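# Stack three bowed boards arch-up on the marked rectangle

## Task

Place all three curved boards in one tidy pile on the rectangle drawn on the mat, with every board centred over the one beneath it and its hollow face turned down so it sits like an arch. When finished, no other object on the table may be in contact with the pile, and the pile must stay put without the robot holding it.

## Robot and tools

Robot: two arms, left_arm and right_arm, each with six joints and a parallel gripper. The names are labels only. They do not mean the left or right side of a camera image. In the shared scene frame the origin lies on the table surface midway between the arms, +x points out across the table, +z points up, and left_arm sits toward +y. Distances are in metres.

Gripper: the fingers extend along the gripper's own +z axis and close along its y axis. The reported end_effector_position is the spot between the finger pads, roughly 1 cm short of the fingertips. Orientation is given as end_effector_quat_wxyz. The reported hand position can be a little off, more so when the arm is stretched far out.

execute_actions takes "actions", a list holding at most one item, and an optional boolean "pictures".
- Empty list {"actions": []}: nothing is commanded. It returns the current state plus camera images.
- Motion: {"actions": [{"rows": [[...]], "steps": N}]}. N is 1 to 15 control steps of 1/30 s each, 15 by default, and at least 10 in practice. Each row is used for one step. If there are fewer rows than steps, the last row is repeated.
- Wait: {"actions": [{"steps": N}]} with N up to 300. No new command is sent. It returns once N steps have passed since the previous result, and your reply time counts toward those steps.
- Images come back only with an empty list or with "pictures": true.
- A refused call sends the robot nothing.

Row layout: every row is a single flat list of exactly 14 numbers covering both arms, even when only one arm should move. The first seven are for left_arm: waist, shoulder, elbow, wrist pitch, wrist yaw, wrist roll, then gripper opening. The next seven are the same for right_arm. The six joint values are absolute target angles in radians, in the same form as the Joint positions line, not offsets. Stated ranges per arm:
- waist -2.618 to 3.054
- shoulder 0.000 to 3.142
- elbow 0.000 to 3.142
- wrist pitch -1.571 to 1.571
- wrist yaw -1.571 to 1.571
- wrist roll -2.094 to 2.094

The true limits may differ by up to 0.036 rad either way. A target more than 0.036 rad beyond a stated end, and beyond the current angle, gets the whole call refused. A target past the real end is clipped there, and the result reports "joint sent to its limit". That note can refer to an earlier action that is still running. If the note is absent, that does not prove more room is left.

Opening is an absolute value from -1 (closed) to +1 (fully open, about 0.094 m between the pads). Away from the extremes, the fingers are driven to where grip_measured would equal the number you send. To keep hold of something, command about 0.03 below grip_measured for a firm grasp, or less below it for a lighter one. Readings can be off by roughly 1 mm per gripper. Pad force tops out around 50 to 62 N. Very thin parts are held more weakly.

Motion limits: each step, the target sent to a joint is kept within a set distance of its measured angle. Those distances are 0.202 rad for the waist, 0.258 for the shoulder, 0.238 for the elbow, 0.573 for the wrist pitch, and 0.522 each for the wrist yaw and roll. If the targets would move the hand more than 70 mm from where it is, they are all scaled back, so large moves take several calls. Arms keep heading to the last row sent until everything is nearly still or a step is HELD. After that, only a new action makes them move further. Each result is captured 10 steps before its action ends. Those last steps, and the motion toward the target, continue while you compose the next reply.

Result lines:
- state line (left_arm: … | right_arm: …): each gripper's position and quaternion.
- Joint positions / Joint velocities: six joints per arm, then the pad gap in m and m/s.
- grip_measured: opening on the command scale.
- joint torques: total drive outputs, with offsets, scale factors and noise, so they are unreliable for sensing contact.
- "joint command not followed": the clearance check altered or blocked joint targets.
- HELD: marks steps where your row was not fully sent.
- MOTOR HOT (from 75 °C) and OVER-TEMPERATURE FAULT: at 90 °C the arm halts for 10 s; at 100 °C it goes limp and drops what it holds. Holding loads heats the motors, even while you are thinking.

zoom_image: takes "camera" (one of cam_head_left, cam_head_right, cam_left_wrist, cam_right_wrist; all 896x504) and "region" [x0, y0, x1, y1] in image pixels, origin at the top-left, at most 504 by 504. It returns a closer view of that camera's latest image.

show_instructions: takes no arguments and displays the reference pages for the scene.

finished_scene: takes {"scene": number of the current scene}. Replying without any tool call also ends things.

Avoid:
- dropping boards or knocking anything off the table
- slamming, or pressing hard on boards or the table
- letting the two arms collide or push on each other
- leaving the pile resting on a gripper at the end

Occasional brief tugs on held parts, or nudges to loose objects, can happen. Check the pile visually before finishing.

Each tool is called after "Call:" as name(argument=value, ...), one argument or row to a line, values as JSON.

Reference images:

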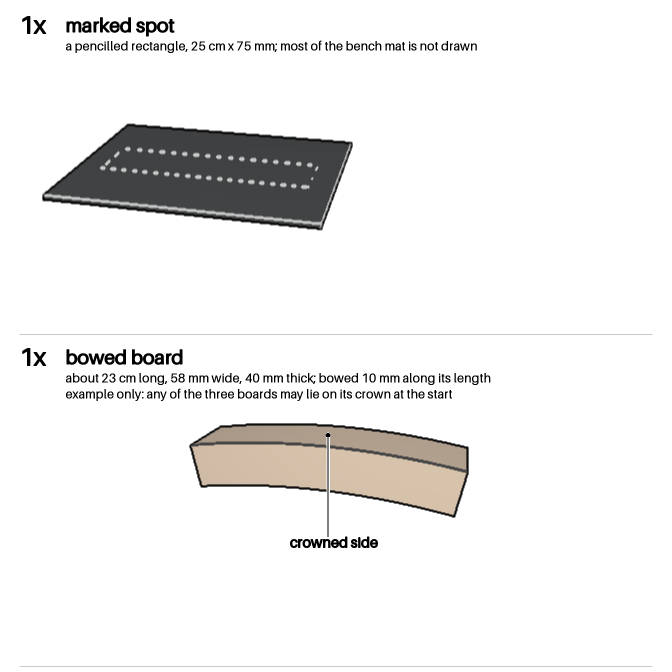

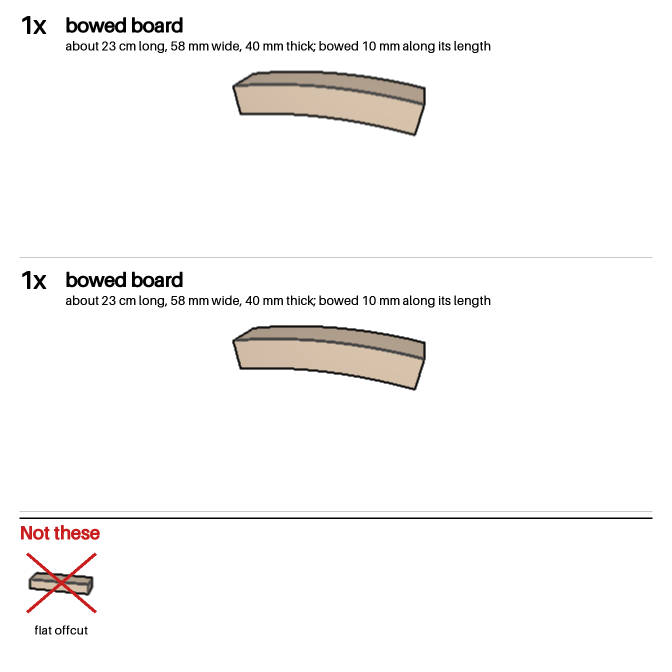

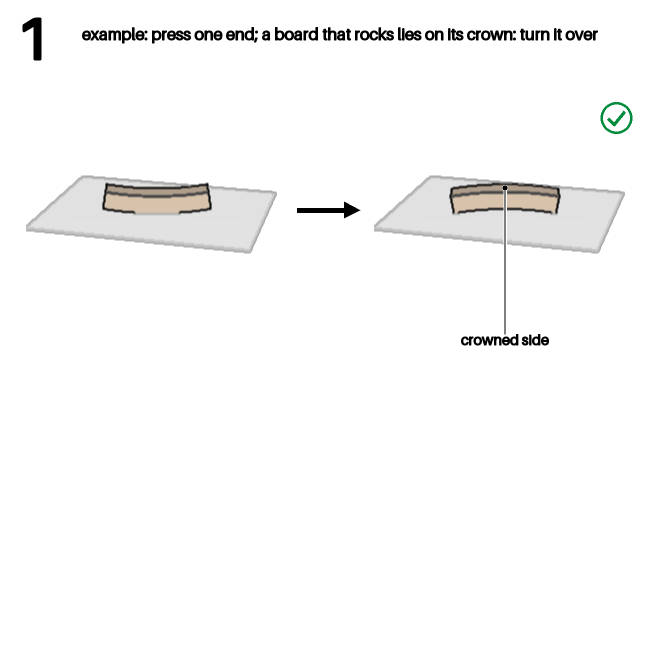

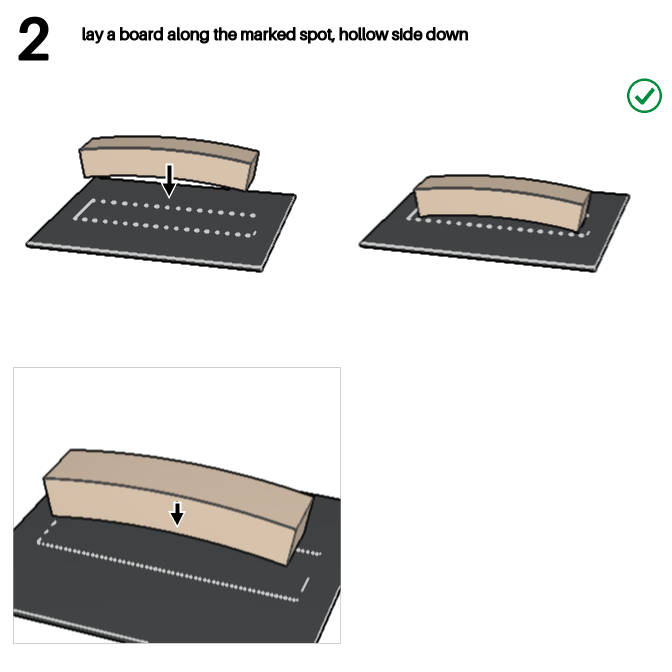

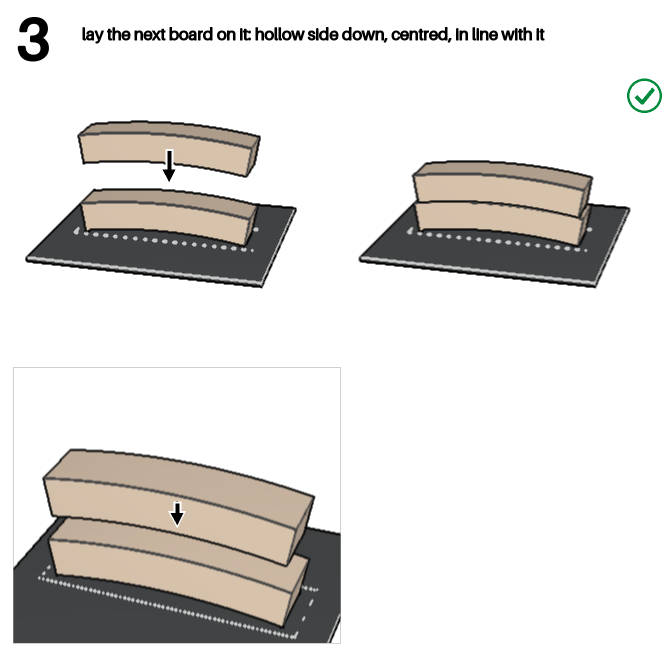

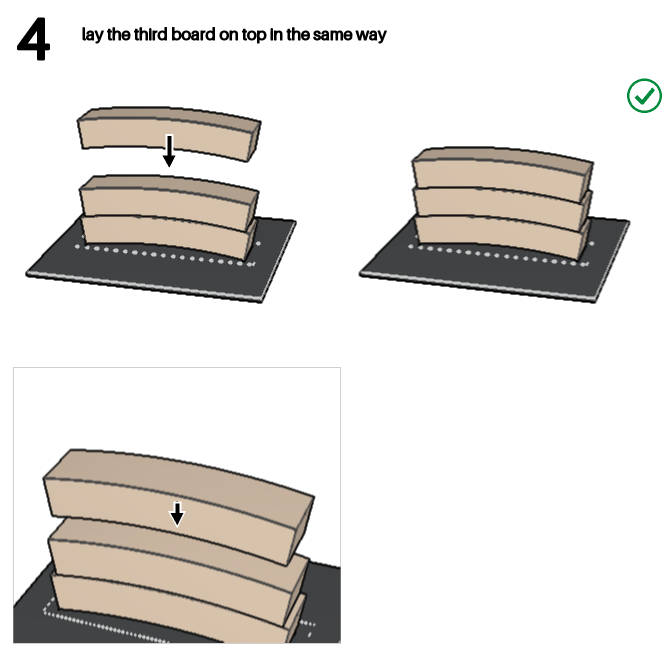

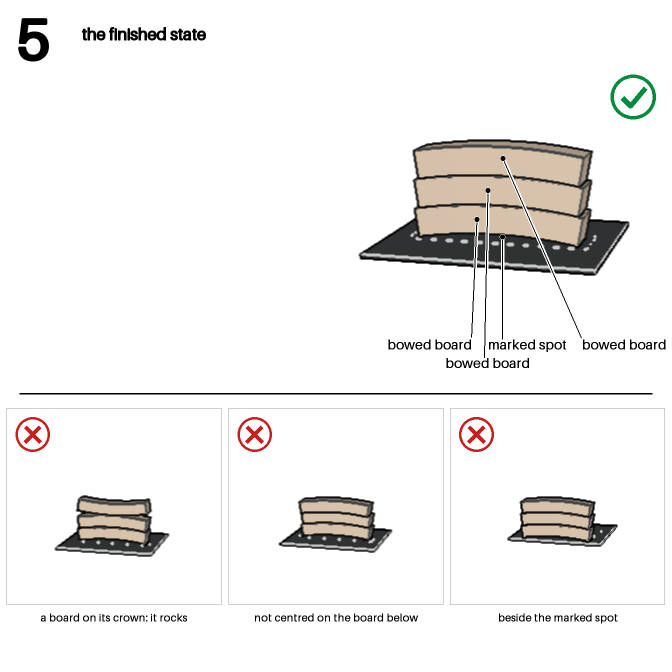

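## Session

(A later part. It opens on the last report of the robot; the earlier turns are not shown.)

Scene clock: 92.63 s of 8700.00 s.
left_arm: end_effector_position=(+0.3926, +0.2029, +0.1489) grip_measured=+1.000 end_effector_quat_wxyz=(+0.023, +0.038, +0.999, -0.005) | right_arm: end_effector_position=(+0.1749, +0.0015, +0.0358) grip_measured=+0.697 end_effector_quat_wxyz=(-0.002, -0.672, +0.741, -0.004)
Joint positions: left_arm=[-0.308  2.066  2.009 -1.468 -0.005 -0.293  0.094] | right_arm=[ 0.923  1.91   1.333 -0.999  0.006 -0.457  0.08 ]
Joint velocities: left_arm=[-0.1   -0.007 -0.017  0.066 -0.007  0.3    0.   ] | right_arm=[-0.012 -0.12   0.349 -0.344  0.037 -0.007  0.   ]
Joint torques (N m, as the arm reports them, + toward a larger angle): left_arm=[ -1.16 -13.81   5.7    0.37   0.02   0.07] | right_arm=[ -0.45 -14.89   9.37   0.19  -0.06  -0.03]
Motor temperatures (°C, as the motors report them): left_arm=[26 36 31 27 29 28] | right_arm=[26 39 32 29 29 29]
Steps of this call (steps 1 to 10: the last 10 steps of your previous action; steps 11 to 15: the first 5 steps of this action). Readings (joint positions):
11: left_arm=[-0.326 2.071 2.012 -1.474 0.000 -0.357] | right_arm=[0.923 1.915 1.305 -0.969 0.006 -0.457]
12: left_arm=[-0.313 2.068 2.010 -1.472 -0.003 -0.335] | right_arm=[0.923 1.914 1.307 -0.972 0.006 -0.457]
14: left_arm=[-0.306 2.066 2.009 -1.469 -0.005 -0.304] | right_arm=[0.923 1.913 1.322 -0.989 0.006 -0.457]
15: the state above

Call:
execute_actions(
  actions=[
    {"rows": [[-0.325,2.035,1.998,-1.448,0.0,-0.237,1,0.915,1.815,1.545,-1.243,0.0,-0.45,0.75],[-0.325,2.035,1.998,-1.448,0.0,-0.237,1,0.910,1.825,1.560,-1.248,0.0,-0.43,0.8],[-0.325,2.035,1.998,-1.448,0.0,-0.237,1,0.903,1.838,1.580,-1.254,0.0,-0.405,0.85],[-0.325,2.035,1.998,-1.448,0.0,-0.237,1,0.893,1.854,1.604,-1.262,0.0,-0.375,0.9],[-0.325,2.035,1.998,-1.448,0.0,-0.237,1,0.882,1.872,1.631,-1.271,0.0,-0.34,0.95],[-0.325,2.035,1.998,-1.448,0.0,-0.237,1,0.869,1.892,1.661,-1.281,0.0,-0.30,1],[-0.325,2.035,1.998,-1.448,0.0,-0.237,1,0.855,1.914,1.693,-1.292,0.0,-0.255,1],[-0.325,2.035,1.998,-1.448,0.0,-0.237,1,0.840,1.938,1.727,-1.303,0.0,-0.205,1],[-0.325,2.035,1.998,-1.448,0.0,-0.237,1,0.824,1.963,1.763,-1.315,0.0,-0.155,1],[-0.325,2.035,1.998,-1.448,0.0,-0.237,1,0.807,1.989,1.800,-1.327,0.0,-0.10,1],[-0.325,2.035,1.998,-1.448,0.0,-0.237,1,0.790,2.015,1.838,-1.340,0.0,-0.045,1],[-0.325,2.035,1.998,-1.448,0.0,-0.237,1,0.773,2.041,1.876,-1.352,0.0,0.01,1],[-0.325,2.035,1.998,-1.448,0.0,-0.237,1,0.755,2.067,1.914,-1.365,0.0,0.07,1],[-0.325,2.035,1.998,-1.448,0.0,-0.237,1,0.737,2.093,1.952,-1.378,0.0,0.13,1],[-0.325,2.035,1.998,-1.448,0.0,-0.237,1,0.719,2.120,1.990,-1.390,0.0,0.19,1]], "steps": 15},
  ],
)

Call:
execute_actions(
  actions=[
    {"rows": [[-0.325,2.035,1.998,-1.448,0.0,-0.237,1,0.701,2.147,2.028,-1.403,0.0,0.25,1],[-0.325,2.035,1.998,-1.448,0.0,-0.237,1,0.683,2.173,2.066,-1.415,0.0,0.31,1],[-0.325,2.035,1.998,-1.448,0.0,-0.237,1,0.666,2.199,2.104,-1.428,0.0,0.365,1],[-0.325,2.035,1.998,-1.448,0.0,-0.237,1,0.649,2.225,2.142,-1.440,0.0,0.42,1],[-0.325,2.035,1.998,-1.448,0.0,-0.237,1,0.632,2.251,2.179,-1.453,0.0,0.475,1],[-0.325,2.035,1.998,-1.448,0.0,-0.237,1,0.615,2.277,2.215,-1.465,0.0,0.53,1],[-0.325,2.035,1.998,-1.448,0.0,-0.237,1,0.599,2.302,2.250,-1.477,0.0,0.58,1],[-0.325,2.035,1.998,-1.448,0.0,-0.237,1,0.584,2.326,2.283,-1.488,0.0,0.63,1],[-0.325,2.035,1.998,-1.448,0.0,-0.237,1,0.570,2.348,2.314,-1.498,0.0,0.675,1],[-0.325,2.035,1.998,-1.448,0.0,-0.237,1,0.557,2.368,2.343,-1.508,0.0,0.715,1],[-0.325,2.035,1.998,-1.448,0.0,-0.237,1,0.546,2.386,2.369,-1.516,0.0,0.75,1],[-0.325,2.035,1.998,-1.448,0.0,-0.237,1,0.537,2.402,2.391,-1.524,0.0,0.78,1],[-0.325,2.035,1.998,-1.448,0.0,-0.237,1,0.530,2.415,2.409,-1.530,0.0,0.803,1],[-0.325,2.035,1.998,-1.448,0.0,-0.237,1,0.525,2.424,2.422,-1.534,0.0,0.82,1],[-0.325,2.035,1.998,-1.448,0.0,-0.237,1,0.522,2.430,2.430,-1.537,0.0,0.828,1]], "steps": 15},
  ],
)

Call:
execute_actions(
  actions=[
    {"steps": 25},
  ],
  pictures=true,
)

Scene clock: 96.17 s of 8700.00 s.
left_arm: end_effector_position=(+0.3924, +0.1995, +0.1484) grip_measured=+1.000 end_effector_quat_wxyz=(+0.025, +0.064, +0.998, -0.005) | right_arm: end_effector_position=(+0.1812, +0.0062, +0.1152) grip_measured=+0.923 end_effector_quat_wxyz=(+0.021, -0.655, +0.755, +0.003)
Joint positions: left_arm=[-0.316  2.066  2.007 -1.462 -0.005 -0.248  0.094] | right_arm=[ 0.915  1.836  1.557 -1.248  0.006 -0.421  0.09 ]
Joint velocities: left_arm=[-0.007 -0.007 -0.002  0.007 -0.022  0.051  0.   ] | right_arm=[-0.173  0.271  0.696 -0.3   -0.081  0.491  0.047]
Joint torques (N m, as the arm reports them, + toward a larger angle): left_arm=[ -0.58 -14.04   6.06   0.33   0.05   0.09] | right_arm=[-1.64 -9.18  9.23  0.49 -0.03  0.11]
Motor temperatures (°C, as the motors report them): left_arm=[26 36 31 27 29 28] | right_arm=[26 39 32 29 29 29]
Steps of this call (steps 1 to 10: the last 10 steps of your previous action; steps 11 to 45: the robot went on to your last target; steps 46 to 101: nothing new was sent; steps 102 to 106: the first 5 steps of this action). Readings (joint positions):
102: left_arm=[-0.316 2.066 2.007 -1.462 -0.005 -0.248] | right_arm=[0.923 1.822 1.511 -1.225 0.006 -0.457]
103: left_arm=[-0.316 2.066 2.007 -1.462 -0.005 -0.248] | right_arm=[0.923 1.822 1.513 -1.227 0.006 -0.454]
105: left_arm=[-0.316 2.066 2.007 -1.462 -0.005 -0.248] | right_arm=[0.920 1.828 1.535 -1.241 0.006 -0.437]
106: the state above

Scene clock: 96.67 s of 8700.00 s.
left_arm: end_effector_position=(+0.3924, +0.1995, +0.1484) grip_measured=+1.000 end_effector_quat_wxyz=(+0.025, +0.064, +0.998, -0.005) | right_arm: end_effector_position=(+0.3135, +0.0168, +0.1173) grip_measured=+1.000 end_effector_quat_wxyz=(+0.035, -0.263, +0.964, +0.017)
Joint positions: left_arm=[-0.316  2.066  2.007 -1.462 -0.005 -0.248  0.094] | right_arm=[ 0.673  2.198  2.088 -1.383  0.004  0.234  0.094]
Joint velocities: left_arm=[-0.002 -0.022 -0.027 -0.022  0.007  0.066  0.   ] | right_arm=[-0.476  0.764  1.101 -0.388  0.022  1.59   0.   ]
Joint torques (N m, as the arm reports them, + toward a larger angle): left_arm=[ -0.78 -14.04   5.91   0.38   0.04   0.07] | right_arm=[ -0.76 -14.09   8.53   0.28  -0.04   0.02]
Motor temperatures (°C, as the motors report them): left_arm=[26 36 31 27 29 28] | right_arm=[26 39 32 29 29 29]
Steps of this call (steps 1 to 10: the last 10 steps of your previous action; steps 11 to 15: the first 5 steps of this action). Readings (joint positions):
11: left_arm=[-0.316 2.066 2.007 -1.462 -0.005 -0.248] | right_arm=[0.745 2.089 1.938 -1.337 0.004 0.014]
12: left_arm=[-0.316 2.066 2.007 -1.462 -0.005 -0.248] | right_arm=[0.726 2.117 1.975 -1.348 0.004 0.069]
14: left_arm=[-0.316 2.066 2.007 -1.462 -0.005 -0.248] | right_arm=[0.691 2.171 2.050 -1.371 0.004 0.179]
15: the state above

Scene clock: 97.50 s of 8700.00 s.
left_arm: end_effector_position=(+0.3924, +0.1995, +0.1484) grip_measured=+1.000 end_effector_quat_wxyz=(+0.025, +0.064, +0.998, -0.005) | right_arm: end_effector_position=(+0.3788, -0.0197, +0.0978) grip_measured=+1.000 end_effector_quat_wxyz=(+0.010, +0.102, +0.995, +0.008)
Joint positions: left_arm=[-0.316  2.066  2.007 -1.462 -0.005 -0.248  0.094] | right_arm=[ 0.519  2.424  2.399 -1.521  0.001  0.816  0.094]
Joint velocities: left_arm=[-0.017  0.002  0.007 -0.007 -0.037 -0.022  0.   ] | right_arm=[-0.007 -0.007  0.007  0.051 -0.022  0.037  0.   ]
Joint torques (N m, as the arm reports them, + toward a larger angle): left_arm=[ -0.91 -14.04   6.1    0.41   0.05   0.07] | right_arm=[  0.24 -15.74   8.93   0.15  -0.02   0.05]
Motor temperatures (°C, as the motors report them): left_arm=[26 37 31 27 29 28] | right_arm=[26 39 33 29 29 29]
Kept back: nothing.
Steps of this call (steps 1 to 10: the last 10 steps of your previous action; steps 11 to 25: the robot went on to your last target). Readings (joint positions):
1: left_arm=[-0.316 2.066 2.007 -1.462 -0.005 -0.248] | right_arm=[0.655 2.224 2.125 -1.395 0.004 0.289]
2: left_arm=[-0.316 2.066 2.007 -1.462 -0.005 -0.248] | right_arm=[0.638 2.250 2.161 -1.406 0.004 0.343]
4: left_arm=[-0.316 2.066 2.007 -1.462 -0.005 -0.248] | right_arm=[0.605 2.298 2.231 -1.429 0.004 0.449]
8: left_arm=[-0.316 2.066 2.007 -1.462 -0.005 -0.248] | right_arm=[0.549 2.379 2.342 -1.469 0.004 0.630]
25: the state above

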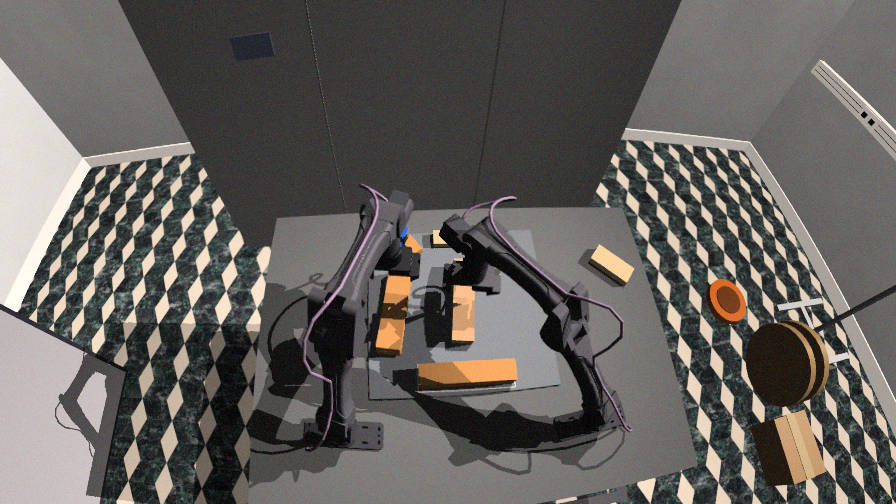

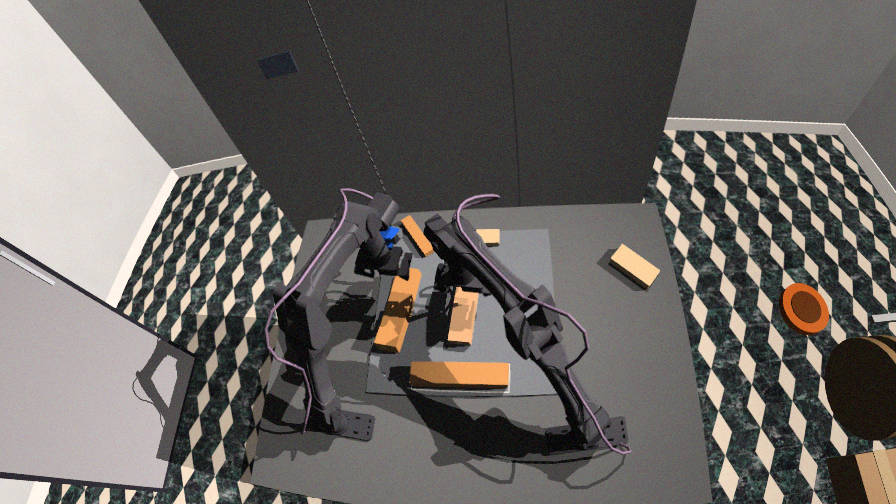

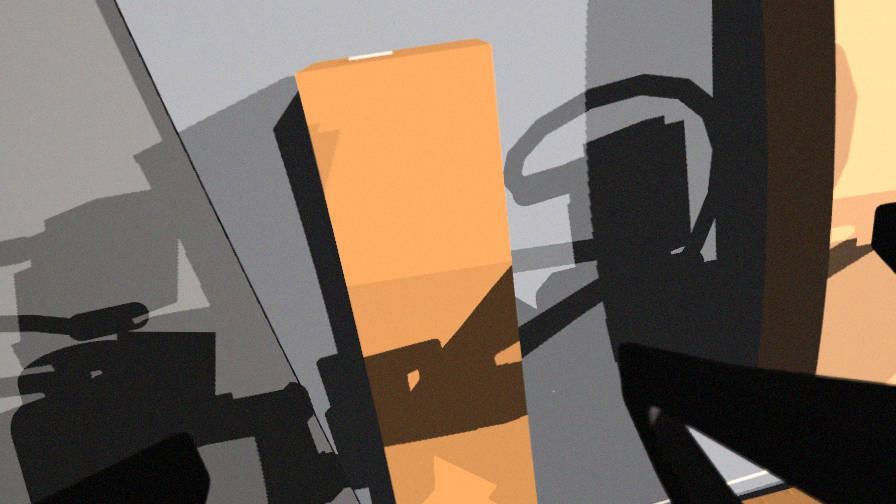

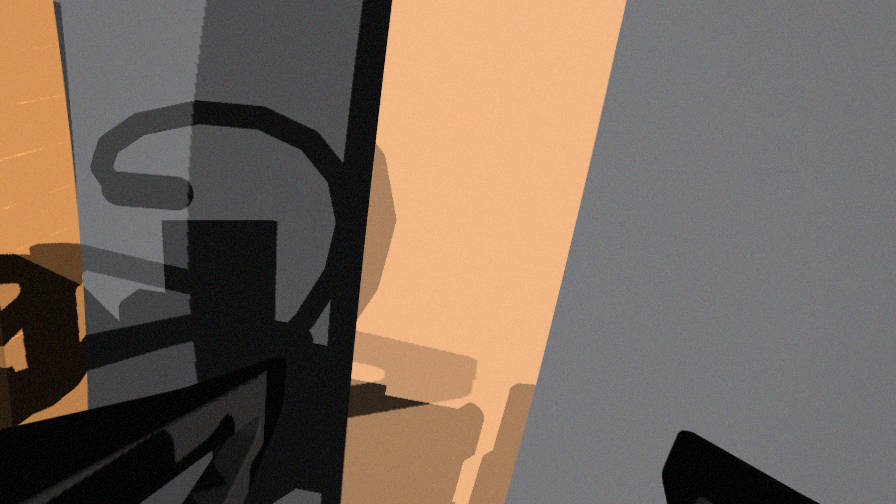

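Call:
execute_actions(
  actions=[
    {"rows": [[-0.327,2.04,1.992,-1.440,0.0,-0.24,1,0.527,2.432,2.415,-1.515,0.0,0.83,1],[-0.330,2.045,1.983,-1.428,0.0,-0.24,1,0.533,2.434,2.400,-1.500,0.0,0.832,1],[-0.333,2.05,1.972,-1.415,0.0,-0.24,1,0.539,2.436,2.388,-1.488,0.0,0.834,1],[-0.336,2.05,1.959,-1.400,0.0,-0.24,1,0.545,2.438,2.378,-1.477,0.0,0.834,1],[-0.336,2.05,1.945,-1.384,0.0,-0.24,1,0.550,2.440,2.368,-1.467,0.0,0.834,1],[-0.336,2.05,1.930,-1.368,0.0,-0.24,1,0.551,2.440,2.358,-1.457,0.0,0.834,1],[-0.336,2.05,1.914,-1.352,0.0,-0.24,1,0.551,2.440,2.348,-1.447,0.0,0.834,1],[-0.336,2.05,1.898,-1.336,0.0,-0.24,1,0.551,2.440,2.338,-1.437,0.0,0.834,1],[-0.336,2.05,1.882,-1.320,0.0,-0.24,1,0.551,2.440,2.328,-1.427,0.0,0.834,1],[-0.336,2.05,1.866,-1.304,0.0,-0.24,1,0.551,2.440,2.318,-1.417,0.0,0.834,1],[-0.336,2.05,1.850,-1.288,0.0,-0.24,1,0.551,2.440,2.308,-1.407,0.0,0.834,1],[-0.336,2.05,1.834,-1.272,0.0,-0.24,1,0.551,2.440,2.298,-1.397,0.0,0.834,1],[-0.336,2.05,1.818,-1.256,0.0,-0.24,1,0.551,2.440,2.288,-1.387,0.0,0.834,1],[-0.336,2.05,1.802,-1.240,0.0,-0.24,1,0.551,2.440,2.278,-1.377,0.0,0.834,1],[-0.336,2.05,1.786,-1.224,0.0,-0.24,1,0.551,2.440,2.268,-1.367,0.0,0.834,1]], "steps": 15},
  ],
)

Call:
execute_actions(
  actions=[
    {"rows": [[-0.336,2.05,1.770,-1.208,0.0,-0.24,1,0.551,2.440,2.257,-1.357,0.0,0.834,1],[-0.336,2.05,1.754,-1.192,0.0,-0.24,1,0.551,2.440,2.246,-1.347,0.0,0.834,1],[-0.336,2.05,1.738,-1.176,0.0,-0.24,1,0.551,2.440,2.235,-1.337,0.0,0.834,1],[-0.336,2.05,1.722,-1.160,0.0,-0.24,1,0.551,2.440,2.224,-1.327,0.0,0.834,1],[-0.336,2.05,1.706,-1.144,0.0,-0.24,1,0.551,2.440,2.213,-1.317,0.0,0.834,1],[-0.336,2.05,1.690,-1.128,0.0,-0.24,1,0.551,2.440,2.202,-1.307,0.0,0.834,1],[-0.336,2.05,1.674,-1.112,0.0,-0.24,1,0.551,2.440,2.191,-1.297,0.0,0.834,1],[-0.336,2.05,1.658,-1.096,0.0,-0.24,1,0.551,2.440,2.180,-1.288,0.0,0.834,1],[-0.336,2.05,1.643,-1.081,0.0,-0.24,1,0.551,2.440,2.170,-1.280,0.0,0.834,1],[-0.336,2.05,1.629,-1.067,0.0,-0.24,1,0.551,2.440,2.160,-1.273,0.0,0.834,1],[-0.336,2.05,1.616,-1.055,0.0,-0.24,1,0.551,2.440,2.151,-1.267,0.0,0.834,1],[-0.336,2.05,1.605,-1.045,0.0,-0.24,1,0.551,2.440,2.143,-1.262,0.0,0.834,1],[-0.336,2.05,1.596,-1.037,0.0,-0.24,1,0.551,2.440,2.136,-1.259,0.0,0.834,1],[-0.336,2.05,1.589,-1.032,0.0,-0.24,1,0.551,2.440,2.130,-1.258,0.0,0.834,1],[-0.336,2.05,1.585,-1.030,0.0,-0.24,1,0.551,2.440,2.127,-1.258,0.0,0.834,1]], "steps": 15},
  ],
)

Call:
execute_actions(
  actions=[
    {"steps": 22},
  ],
  pictures=true,
)

Scene clock: 101.43 s of 8700.00 s.
left_arm: end_effector_position=(+0.3931, +0.1981, +0.1417) grip_measured=+1.000 end_effector_quat_wxyz=(+0.025, +0.066, +0.998, -0.005) | right_arm: end_effector_position=(+0.3796, -0.0165, +0.0978) grip_measured=+1.000 end_effector_quat_wxyz=(+0.014, +0.103, +0.994, +0.011)
Joint positions: left_arm=[-0.319  2.066  1.98  -1.435 -0.005 -0.248  0.094] | right_arm=[ 0.523  2.424  2.399 -1.51   0.001  0.824  0.094]
Joint velocities: left_arm=[-0.042  0.002 -0.369  0.256 -0.007  0.11   0.   ] | right_arm=[ 0.076  0.002 -0.002  0.198 -0.037 -0.007  0.   ]
Joint torques (N m, as the arm reports them, + toward a larger angle): left_arm=[ -1.22 -12.61   5.72   0.3    0.02   0.07] | right_arm=[  1.59 -14.79   3.81   0.55   0.     0.05]
Motor temperatures (°C, as the motors report them): left_arm=[26 37 30 27 29 28] | right_arm=[26 41 33 29 29 29]
Steps of this call (steps 1 to 30: the robot went on to your last target; steps 31 to 90: nothing new was sent; then 0.77 s passed at rest; steps 91 to 95: the first 5 steps of this action). Readings (joint positions):
91: left_arm=[-0.316 2.066 2.007 -1.461 -0.005 -0.248] | right_arm=[0.519 2.424 2.399 -1.522 0.001 0.820]
92: left_arm=[-0.316 2.066 2.005 -1.458 -0.005 -0.248] | right_arm=[0.519 2.424 2.399 -1.522 0.001 0.821]
94: left_arm=[-0.317 2.066 1.992 -1.445 -0.005 -0.248] | right_arm=[0.521 2.424 2.399 -1.516 0.001 0.823]
95: the state above

Scene clock: 101.93 s of 8700.00 s.
left_arm: end_effector_position=(+0.3875, +0.1972, +0.0813) grip_measured=+1.000 end_effector_quat_wxyz=(+0.011, +0.069, +0.998, -0.001) | right_arm: end_effector_position=(+0.3754, -0.0063, +0.0610) grip_measured=+1.000 end_effector_quat_wxyz=(+0.009, +0.093, +0.996, +0.009)
Joint positions: left_arm=[-0.326  2.066  1.741 -1.224 -0.005 -0.248  0.094] | right_arm=[ 0.546  2.424  2.252 -1.374 -0.001  0.826  0.094]
Joint velocities: left_arm=[ 0.012  0.012 -0.466  0.462 -0.007  0.081  0.   ] | right_arm=[-0.002 -0.002 -0.315  0.315  0.007 -0.037  0.   ]
Joint torques (N m, as the arm reports them, + toward a larger angle): left_arm=[ -0.91 -12.56   6.13   0.24   0.07   0.09] | right_arm=[  0.34 -14.94   4.81   0.47  -0.01   0.07]
Motor temperatures (°C, as the motors report them): left_arm=[26 37 30 27 29 28] | right_arm=[26 41 33 29 29 29]
Steps of this call (steps 1 to 10: the last 10 steps of your previous action; steps 11 to 15: the first 5 steps of this action). Readings (joint positions):
11: left_arm=[-0.326 2.066 1.805 -1.287 -0.005 -0.248] | right_arm=[0.546 2.424 2.294 -1.414 -0.001 0.825]
12: left_arm=[-0.326 2.066 1.789 -1.271 -0.005 -0.248] | right_arm=[0.546 2.424 2.284 -1.404 -0.001 0.826]
14: left_arm=[-0.326 2.066 1.757 -1.239 -0.005 -0.248] | right_arm=[0.546 2.424 2.263 -1.384 -0.001 0.826]
15: the state above

Scene clock: 102.67 s of 8700.00 s.
left_arm: end_effector_position=(+0.3881, +0.1969, +0.0442) grip_measured=+1.000 end_effector_quat_wxyz=(+0.024, +0.069, +0.997, -0.005) | right_arm: end_effector_position=(+0.3740, -0.0073, +0.0324) grip_measured=+1.000 end_effector_quat_wxyz=(+0.005, +0.094, +0.996, +0.005)
Joint positions: left_arm=[-0.326  2.066  1.591 -1.047 -0.005 -0.248  0.094] | right_arm=[ 0.546  2.428  2.146 -1.275 -0.001  0.826  0.094]
Joint velocities: left_arm=[ 0.002 -0.002 -0.002 -0.022 -0.081 -0.037  0.   ] | right_arm=[-0.012  0.017 -0.007 -0.066 -0.037  0.022  0.   ]
Joint torques (N m, as the arm reports them, + toward a larger angle): left_arm=[ -0.84 -12.7    6.19   0.37   0.04   0.05] | right_arm=[  0.36 -15.48   4.84   0.48   0.     0.08]
Motor temperatures (°C, as the motors report them): left_arm=[26 37 30 27 29 28] | right_arm=[26 41 33 29 29 29]
Kept back: nothing.
Steps of this call (steps 1 to 10: the last 10 steps of your previous action; steps 11 to 22: the robot went on to your last target). Readings (joint positions):
1: left_arm=[-0.326 2.066 1.725 -1.208 -0.005 -0.248] | right_arm=[0.546 2.424 2.241 -1.364 -0.001 0.826]
2: left_arm=[-0.326 2.066 1.709 -1.192 -0.005 -0.248] | right_arm=[0.546 2.424 2.230 -1.354 -0.001 0.826]
4: left_arm=[-0.326 2.066 1.677 -1.160 -0.005 -0.248] | right_arm=[0.546 2.424 2.207 -1.335 -0.001 0.826]
8: left_arm=[-0.326 2.066 1.621 -1.104 -0.005 -0.248] | right_arm=[0.546 2.424 2.168 -1.303 -0.001 0.826]
22: the state above

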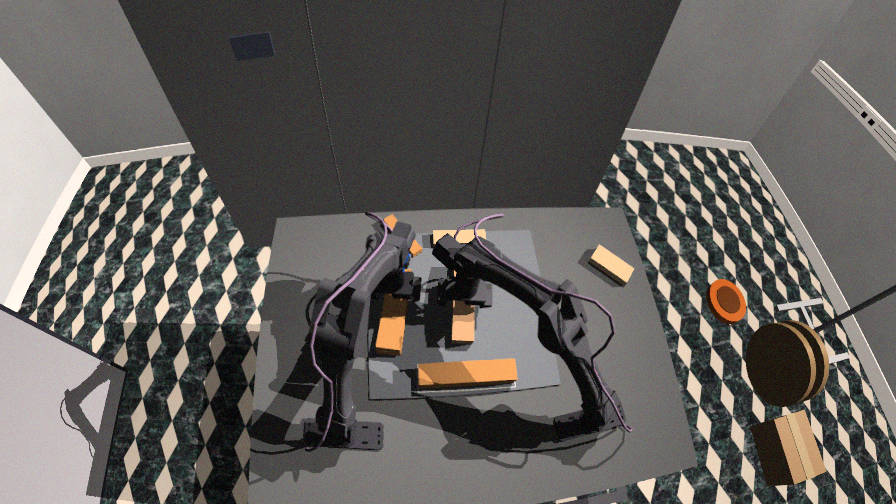

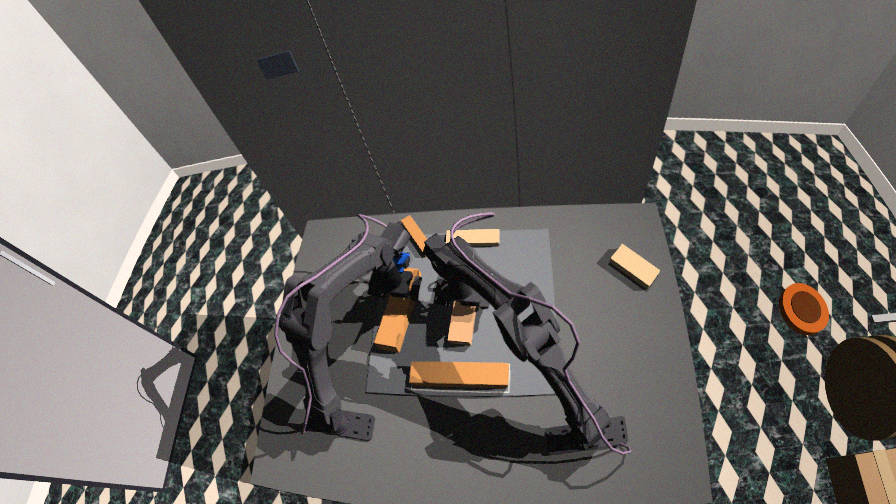

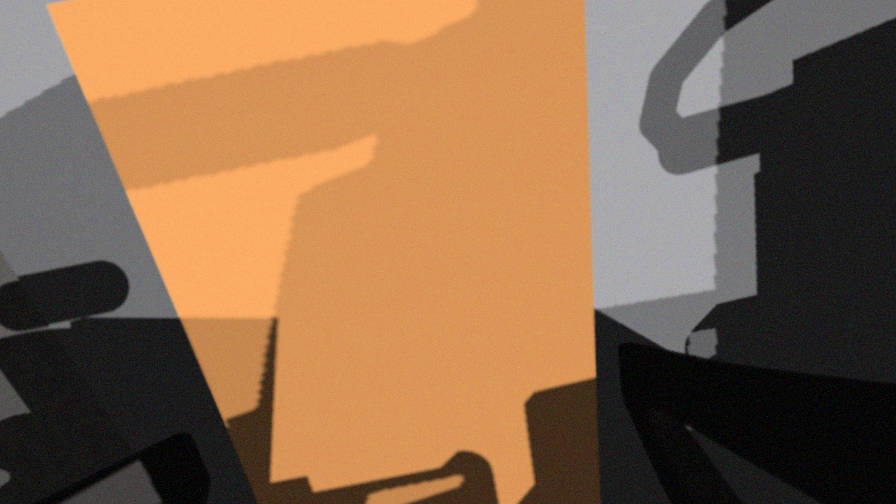

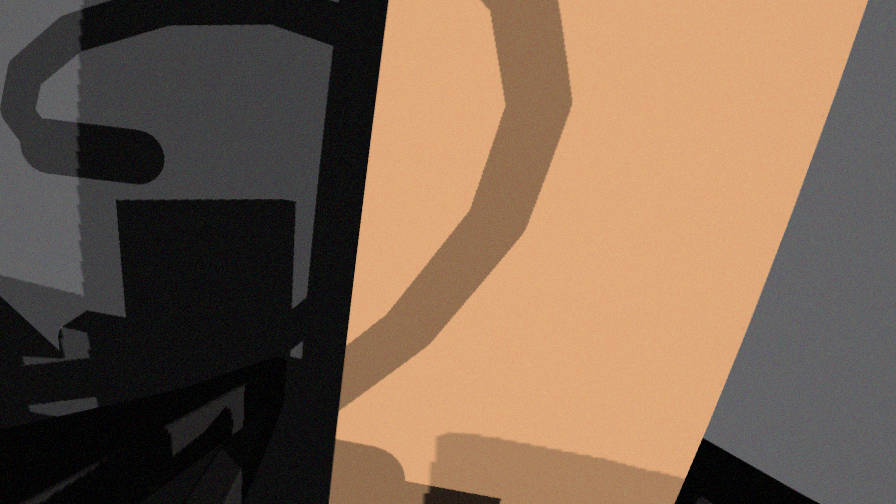

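Call:
execute_actions(
  actions=[
    {"rows": [[-0.339,2.05,1.585,-1.030,0.0,-0.246,0.9,0.551,2.440,2.125,-1.258,0.0,0.834,0.9],[-0.342,2.05,1.585,-1.030,0.0,-0.252,0.82,0.551,2.440,2.123,-1.258,0.0,0.834,0.82],[-0.345,2.05,1.585,-1.030,0.0,-0.258,0.75,0.551,2.440,2.121,-1.258,0.0,0.834,0.75],[-0.348,2.05,1.585,-1.030,0.0,-0.264,0.68,0.551,2.440,2.119,-1.258,0.0,0.834,0.68],[-0.351,2.05,1.585,-1.030,0.0,-0.271,0.62,0.551,2.440,2.117,-1.258,0.0,0.834,0.62],[-0.351,2.05,1.585,-1.030,0.0,-0.271,0.57,0.551,2.440,2.115,-1.258,0.0,0.834,0.57],[-0.351,2.05,1.585,-1.030,0.0,-0.271,0.53,0.551,2.440,2.115,-1.258,0.0,0.834,0.53],[-0.351,2.05,1.585,-1.030,0.0,-0.271,0.5,0.551,2.440,2.115,-1.258,0.0,0.834,0.5],[-0.351,2.05,1.585,-1.030,0.0,-0.271,0.48,0.551,2.440,2.115,-1.258,0.0,0.834,0.48],[-0.351,2.05,1.585,-1.030,0.0,-0.271,0.46,0.551,2.440,2.115,-1.258,0.0,0.834,0.46],[-0.351,2.05,1.585,-1.030,0.0,-0.271,0.45,0.551,2.440,2.115,-1.258,0.0,0.834,0.45],[-0.351,2.05,1.585,-1.030,0.0,-0.271,0.45,0.551,2.440,2.115,-1.258,0.0,0.834,0.45],[-0.351,2.05,1.585,-1.030,0.0,-0.271,0.45,0.551,2.440,2.115,-1.258,0.0,0.834,0.45],[-0.351,2.05,1.585,-1.030,0.0,-0.271,0.45,0.551,2.440,2.115,-1.258,0.0,0.834,0.45],[-0.351,2.05,1.585,-1.030,0.0,-0.271,0.45,0.551,2.440,2.115,-1.258,0.0,0.834,0.45]], "steps": 15},
  ],
)

Call:
execute_actions(
  actions=[
    {"rows": [[-0.351,2.05,1.585,-1.030,0.0,-0.271,0.42,0.551,2.440,2.115,-1.258,0.0,0.834,0.42],[-0.351,2.05,1.585,-1.030,0.0,-0.271,0.39,0.551,2.440,2.115,-1.258,0.0,0.834,0.39],[-0.351,2.05,1.585,-1.030,0.0,-0.271,0.36,0.551,2.440,2.115,-1.258,0.0,0.834,0.36],[-0.351,2.05,1.585,-1.030,0.0,-0.271,0.33,0.551,2.440,2.115,-1.258,0.0,0.834,0.33],[-0.351,2.05,1.585,-1.030,0.0,-0.271,0.305,0.551,2.440,2.115,-1.258,0.0,0.834,0.305],[-0.351,2.05,1.585,-1.030,0.0,-0.271,0.28,0.551,2.440,2.115,-1.258,0.0,0.834,0.28],[-0.351,2.05,1.585,-1.030,0.0,-0.271,0.26,0.551,2.440,2.115,-1.258,0.0,0.834,0.26],[-0.351,2.05,1.585,-1.030,0.0,-0.271,0.245,0.551,2.440,2.115,-1.258,0.0,0.834,0.245],[-0.351,2.05,1.585,-1.030,0.0,-0.271,0.23,0.551,2.440,2.115,-1.258,0.0,0.834,0.23],[-0.351,2.05,1.585,-1.030,0.0,-0.271,0.215,0.551,2.440,2.115,-1.258,0.0,0.834,0.215],[-0.351,2.05,1.585,-1.030,0.0,-0.271,0.20,0.551,2.440,2.115,-1.258,0.0,0.834,0.20],[-0.351,2.05,1.585,-1.030,0.0,-0.271,0.19,0.551,2.440,2.115,-1.258,0.0,0.834,0.19],[-0.351,2.05,1.585,-1.030,0.0,-0.271,0.18,0.551,2.440,2.115,-1.258,0.0,0.834,0.18],[-0.351,2.05,1.585,-1.030,0.0,-0.271,0.17,0.551,2.440,2.115,-1.258,0.0,0.834,0.17],[-0.351,2.05,1.585,-1.030,0.0,-0.271,0.16,0.551,2.440,2.115,-1.258,0.0,0.834,0.16]], "steps": 15},
  ],
)

Call:
execute_actions(
  actions=[
    {"steps": 16},
  ],
  pictures=true,
)

Scene clock: 105.93 s of 8700.00 s.
left_arm: end_effector_position=(+0.3882, +0.1952, +0.0443) grip_measured=+0.652 end_effector_quat_wxyz=(+0.026, +0.070, +0.997, -0.006) | right_arm: end_effector_position=(+0.3742, -0.0071, +0.0324) grip_measured=+0.653 end_effector_quat_wxyz=(+0.005, +0.094, +0.996, +0.005)
Joint positions: left_arm=[-0.33   2.066  1.591 -1.044 -0.005 -0.251  0.078] | right_arm=[ 0.546  2.428  2.146 -1.274 -0.001  0.826  0.078]
Joint velocities: left_arm=[-0.076  0.017 -0.002 -0.022  0.066 -0.007 -0.061] | right_arm=[-0.002 -0.007 -0.012 -0.051 -0.037  0.022 -0.061]
Joint torques (N m, as the arm reports them, + toward a larger angle): left_arm=[ -1.52 -12.66   6.08   0.39   0.06  -0.13] | right_arm=[  0.4  -15.44   4.04   0.47   0.     0.07]
Motor temperatures (°C, as the motors report them): left_arm=[26 37 30 27 29 28] | right_arm=[26 41 33 29 29 29]
Steps of this call (steps 1 to 30: the robot went on to your last target; steps 31 to 90: nothing new was sent; then 0.10 s passed at rest; steps 91 to 95: the first 5 steps of this action). Readings (joint positions):
91: left_arm=[-0.326 2.066 1.591 -1.044 -0.005 -0.248] | right_arm=[0.546 2.428 2.146 -1.274 -0.001 0.826]
92: left_arm=[-0.326 2.066 1.591 -1.044 -0.005 -0.248] | right_arm=[0.546 2.428 2.146 -1.274 -0.001 0.826]
94: left_arm=[-0.327 2.066 1.591 -1.044 -0.005 -0.249] | right_arm=[0.546 2.428 2.146 -1.274 -0.001 0.826]
95: the state above

Scene clock: 106.43 s of 8700.00 s.
left_arm: end_effector_position=(+0.3869, +0.1920, +0.0443) grip_measured=+0.327 end_effector_quat_wxyz=(+0.027, +0.071, +0.997, -0.002) | right_arm: end_effector_position=(+0.3743, -0.0070, +0.0324) grip_measured=+0.320 end_effector_quat_wxyz=(+0.005, +0.094, +0.996, +0.005)
Joint positions: left_arm=[-0.342  2.066  1.591 -1.044 -0.013 -0.259  0.062] | right_arm=[ 0.546  2.428  2.146 -1.274 -0.001  0.826  0.062]
Joint velocities: left_arm=[ 0.012 -0.007  0.007 -0.022 -0.066 -0.022 -0.013] | right_arm=[-0.002 -0.002 -0.007 -0.022 -0.007 -0.051 -0.025]
Joint torques (N m, as the arm reports them, + toward a larger angle): left_arm=[ -0.95 -12.6    6.09   0.36   0.13  -0.13] | right_arm=[  0.39 -15.43   3.87   0.48   0.02   0.07]
Motor temperatures (°C, as the motors report them): left_arm=[26 37 30 27 29 28] | right_arm=[26 42 33 29 29 29]
Steps of this call (steps 1 to 10: the last 10 steps of your previous action; steps 11 to 15: the first 5 steps of this action). Readings (joint positions):
11: left_arm=[-0.342 2.066 1.591 -1.044 -0.005 -0.259] | right_arm=[0.546 2.428 2.146 -1.274 -0.001 0.826]
12: left_arm=[-0.342 2.066 1.591 -1.044 -0.007 -0.259] | right_arm=[0.546 2.428 2.146 -1.274 -0.001 0.826]
14: left_arm=[-0.342 2.066 1.591 -1.044 -0.013 -0.259] | right_arm=[0.546 2.428 2.146 -1.274 -0.001 0.826]
15: the state above

Scene clock: 106.97 s of 8700.00 s.
left_arm: end_effector_position=(+0.3869, +0.1921, +0.0443) grip_measured=+0.319 end_effector_quat_wxyz=(+0.027, +0.071, +0.997, -0.002) | right_arm: end_effector_position=(+0.3727, -0.0082, +0.0300) grip_measured=+0.177 end_effector_quat_wxyz=(+0.002, +0.093, +0.996, +0.003)
Joint positions: left_arm=[-0.342  2.066  1.591 -1.044 -0.014 -0.259  0.062] | right_arm=[ 0.546  2.428  2.137 -1.272 -0.001  0.825  0.055]
Joint velocities: left_arm=[-0.012  0.007 -0.017  0.037 -0.007  0.007  0.001] | right_arm=[-0.002  0.002  0.027  0.066 -0.022  0.037  0.001]
Joint torques (N m, as the arm reports them, + toward a larger angle): left_arm=[ -0.86 -12.67   6.16   0.38   0.1   -0.11] | right_arm=[  0.34 -15.45   4.63   0.45   0.     0.07]
Motor temperatures (°C, as the motors report them): left_arm=[26 37 30 27 29 28] | right_arm=[26 42 33 29 29 29]
Kept back: nothing.
Steps of this call (steps 1 to 10: the last 10 steps of your previous action; steps 11 to 15: the robot went on to your last target; step 16: nothing new was sent). Readings (joint positions):
1: left_arm=[-0.342 2.066 1.591 -1.044 -0.014 -0.259] | right_arm=[0.546 2.428 2.146 -1.274 -0.001 0.826]
2: left_arm=[-0.342 2.066 1.591 -1.044 -0.014 -0.259] | right_arm=[0.546 2.428 2.146 -1.274 -0.001 0.826]
4: left_arm=[-0.342 2.066 1.591 -1.044 -0.014 -0.259] | right_arm=[0.546 2.428 2.146 -1.274 -0.000 0.826]
8: left_arm=[-0.342 2.066 1.591 -1.044 -0.014 -0.259] | right_arm=[0.546 2.428 2.137 -1.272 -0.000 0.826]
16: the state above
All arms were judged still, so your last target was given up. Only a new action makes them travel on or press farther. Fingers that are still opening or closing keep moving.

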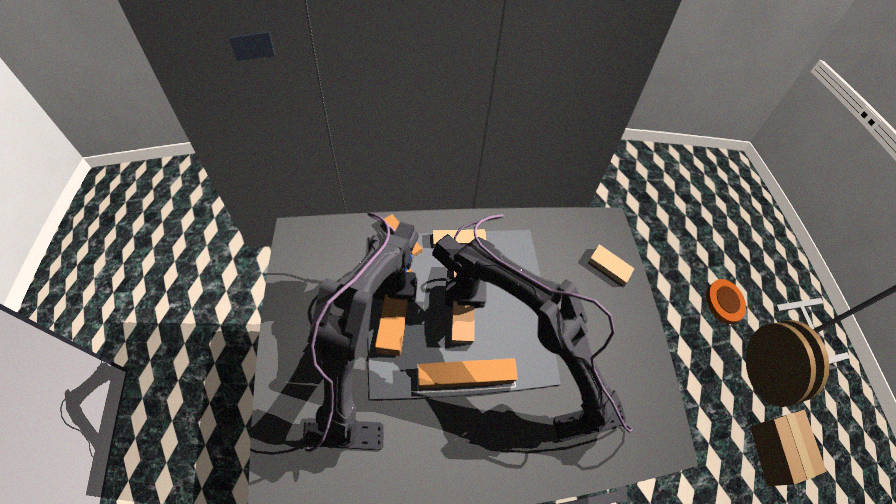

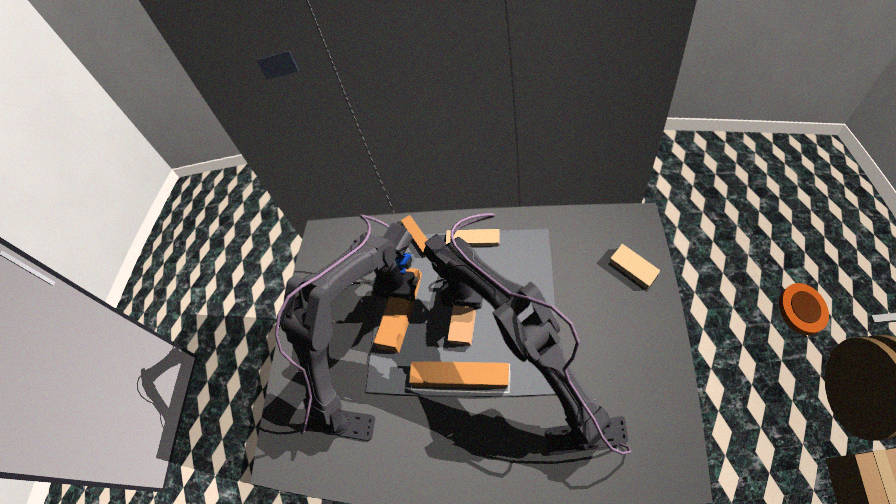

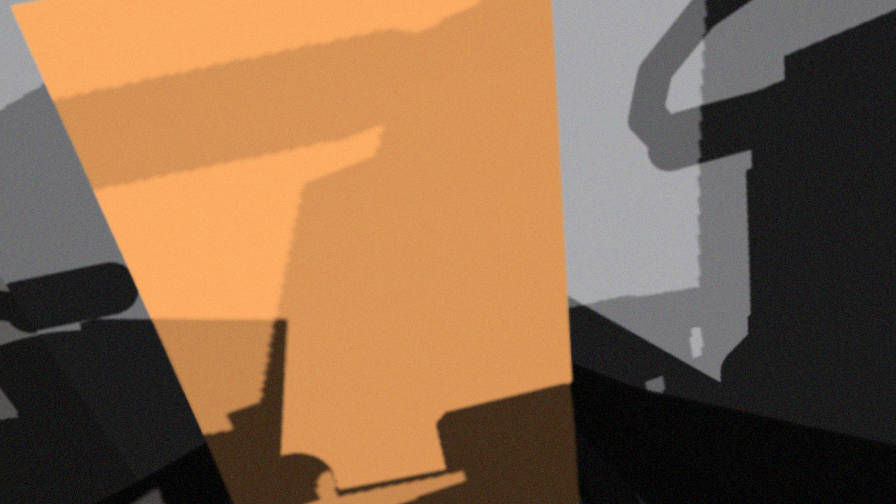

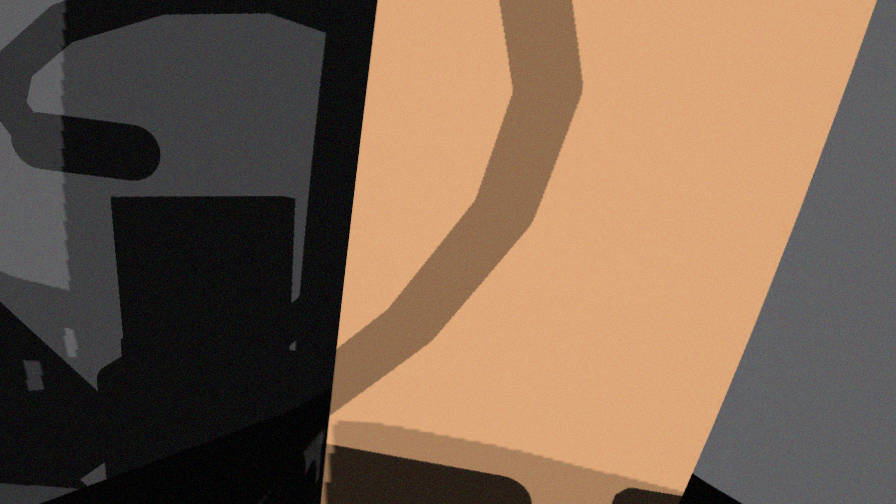

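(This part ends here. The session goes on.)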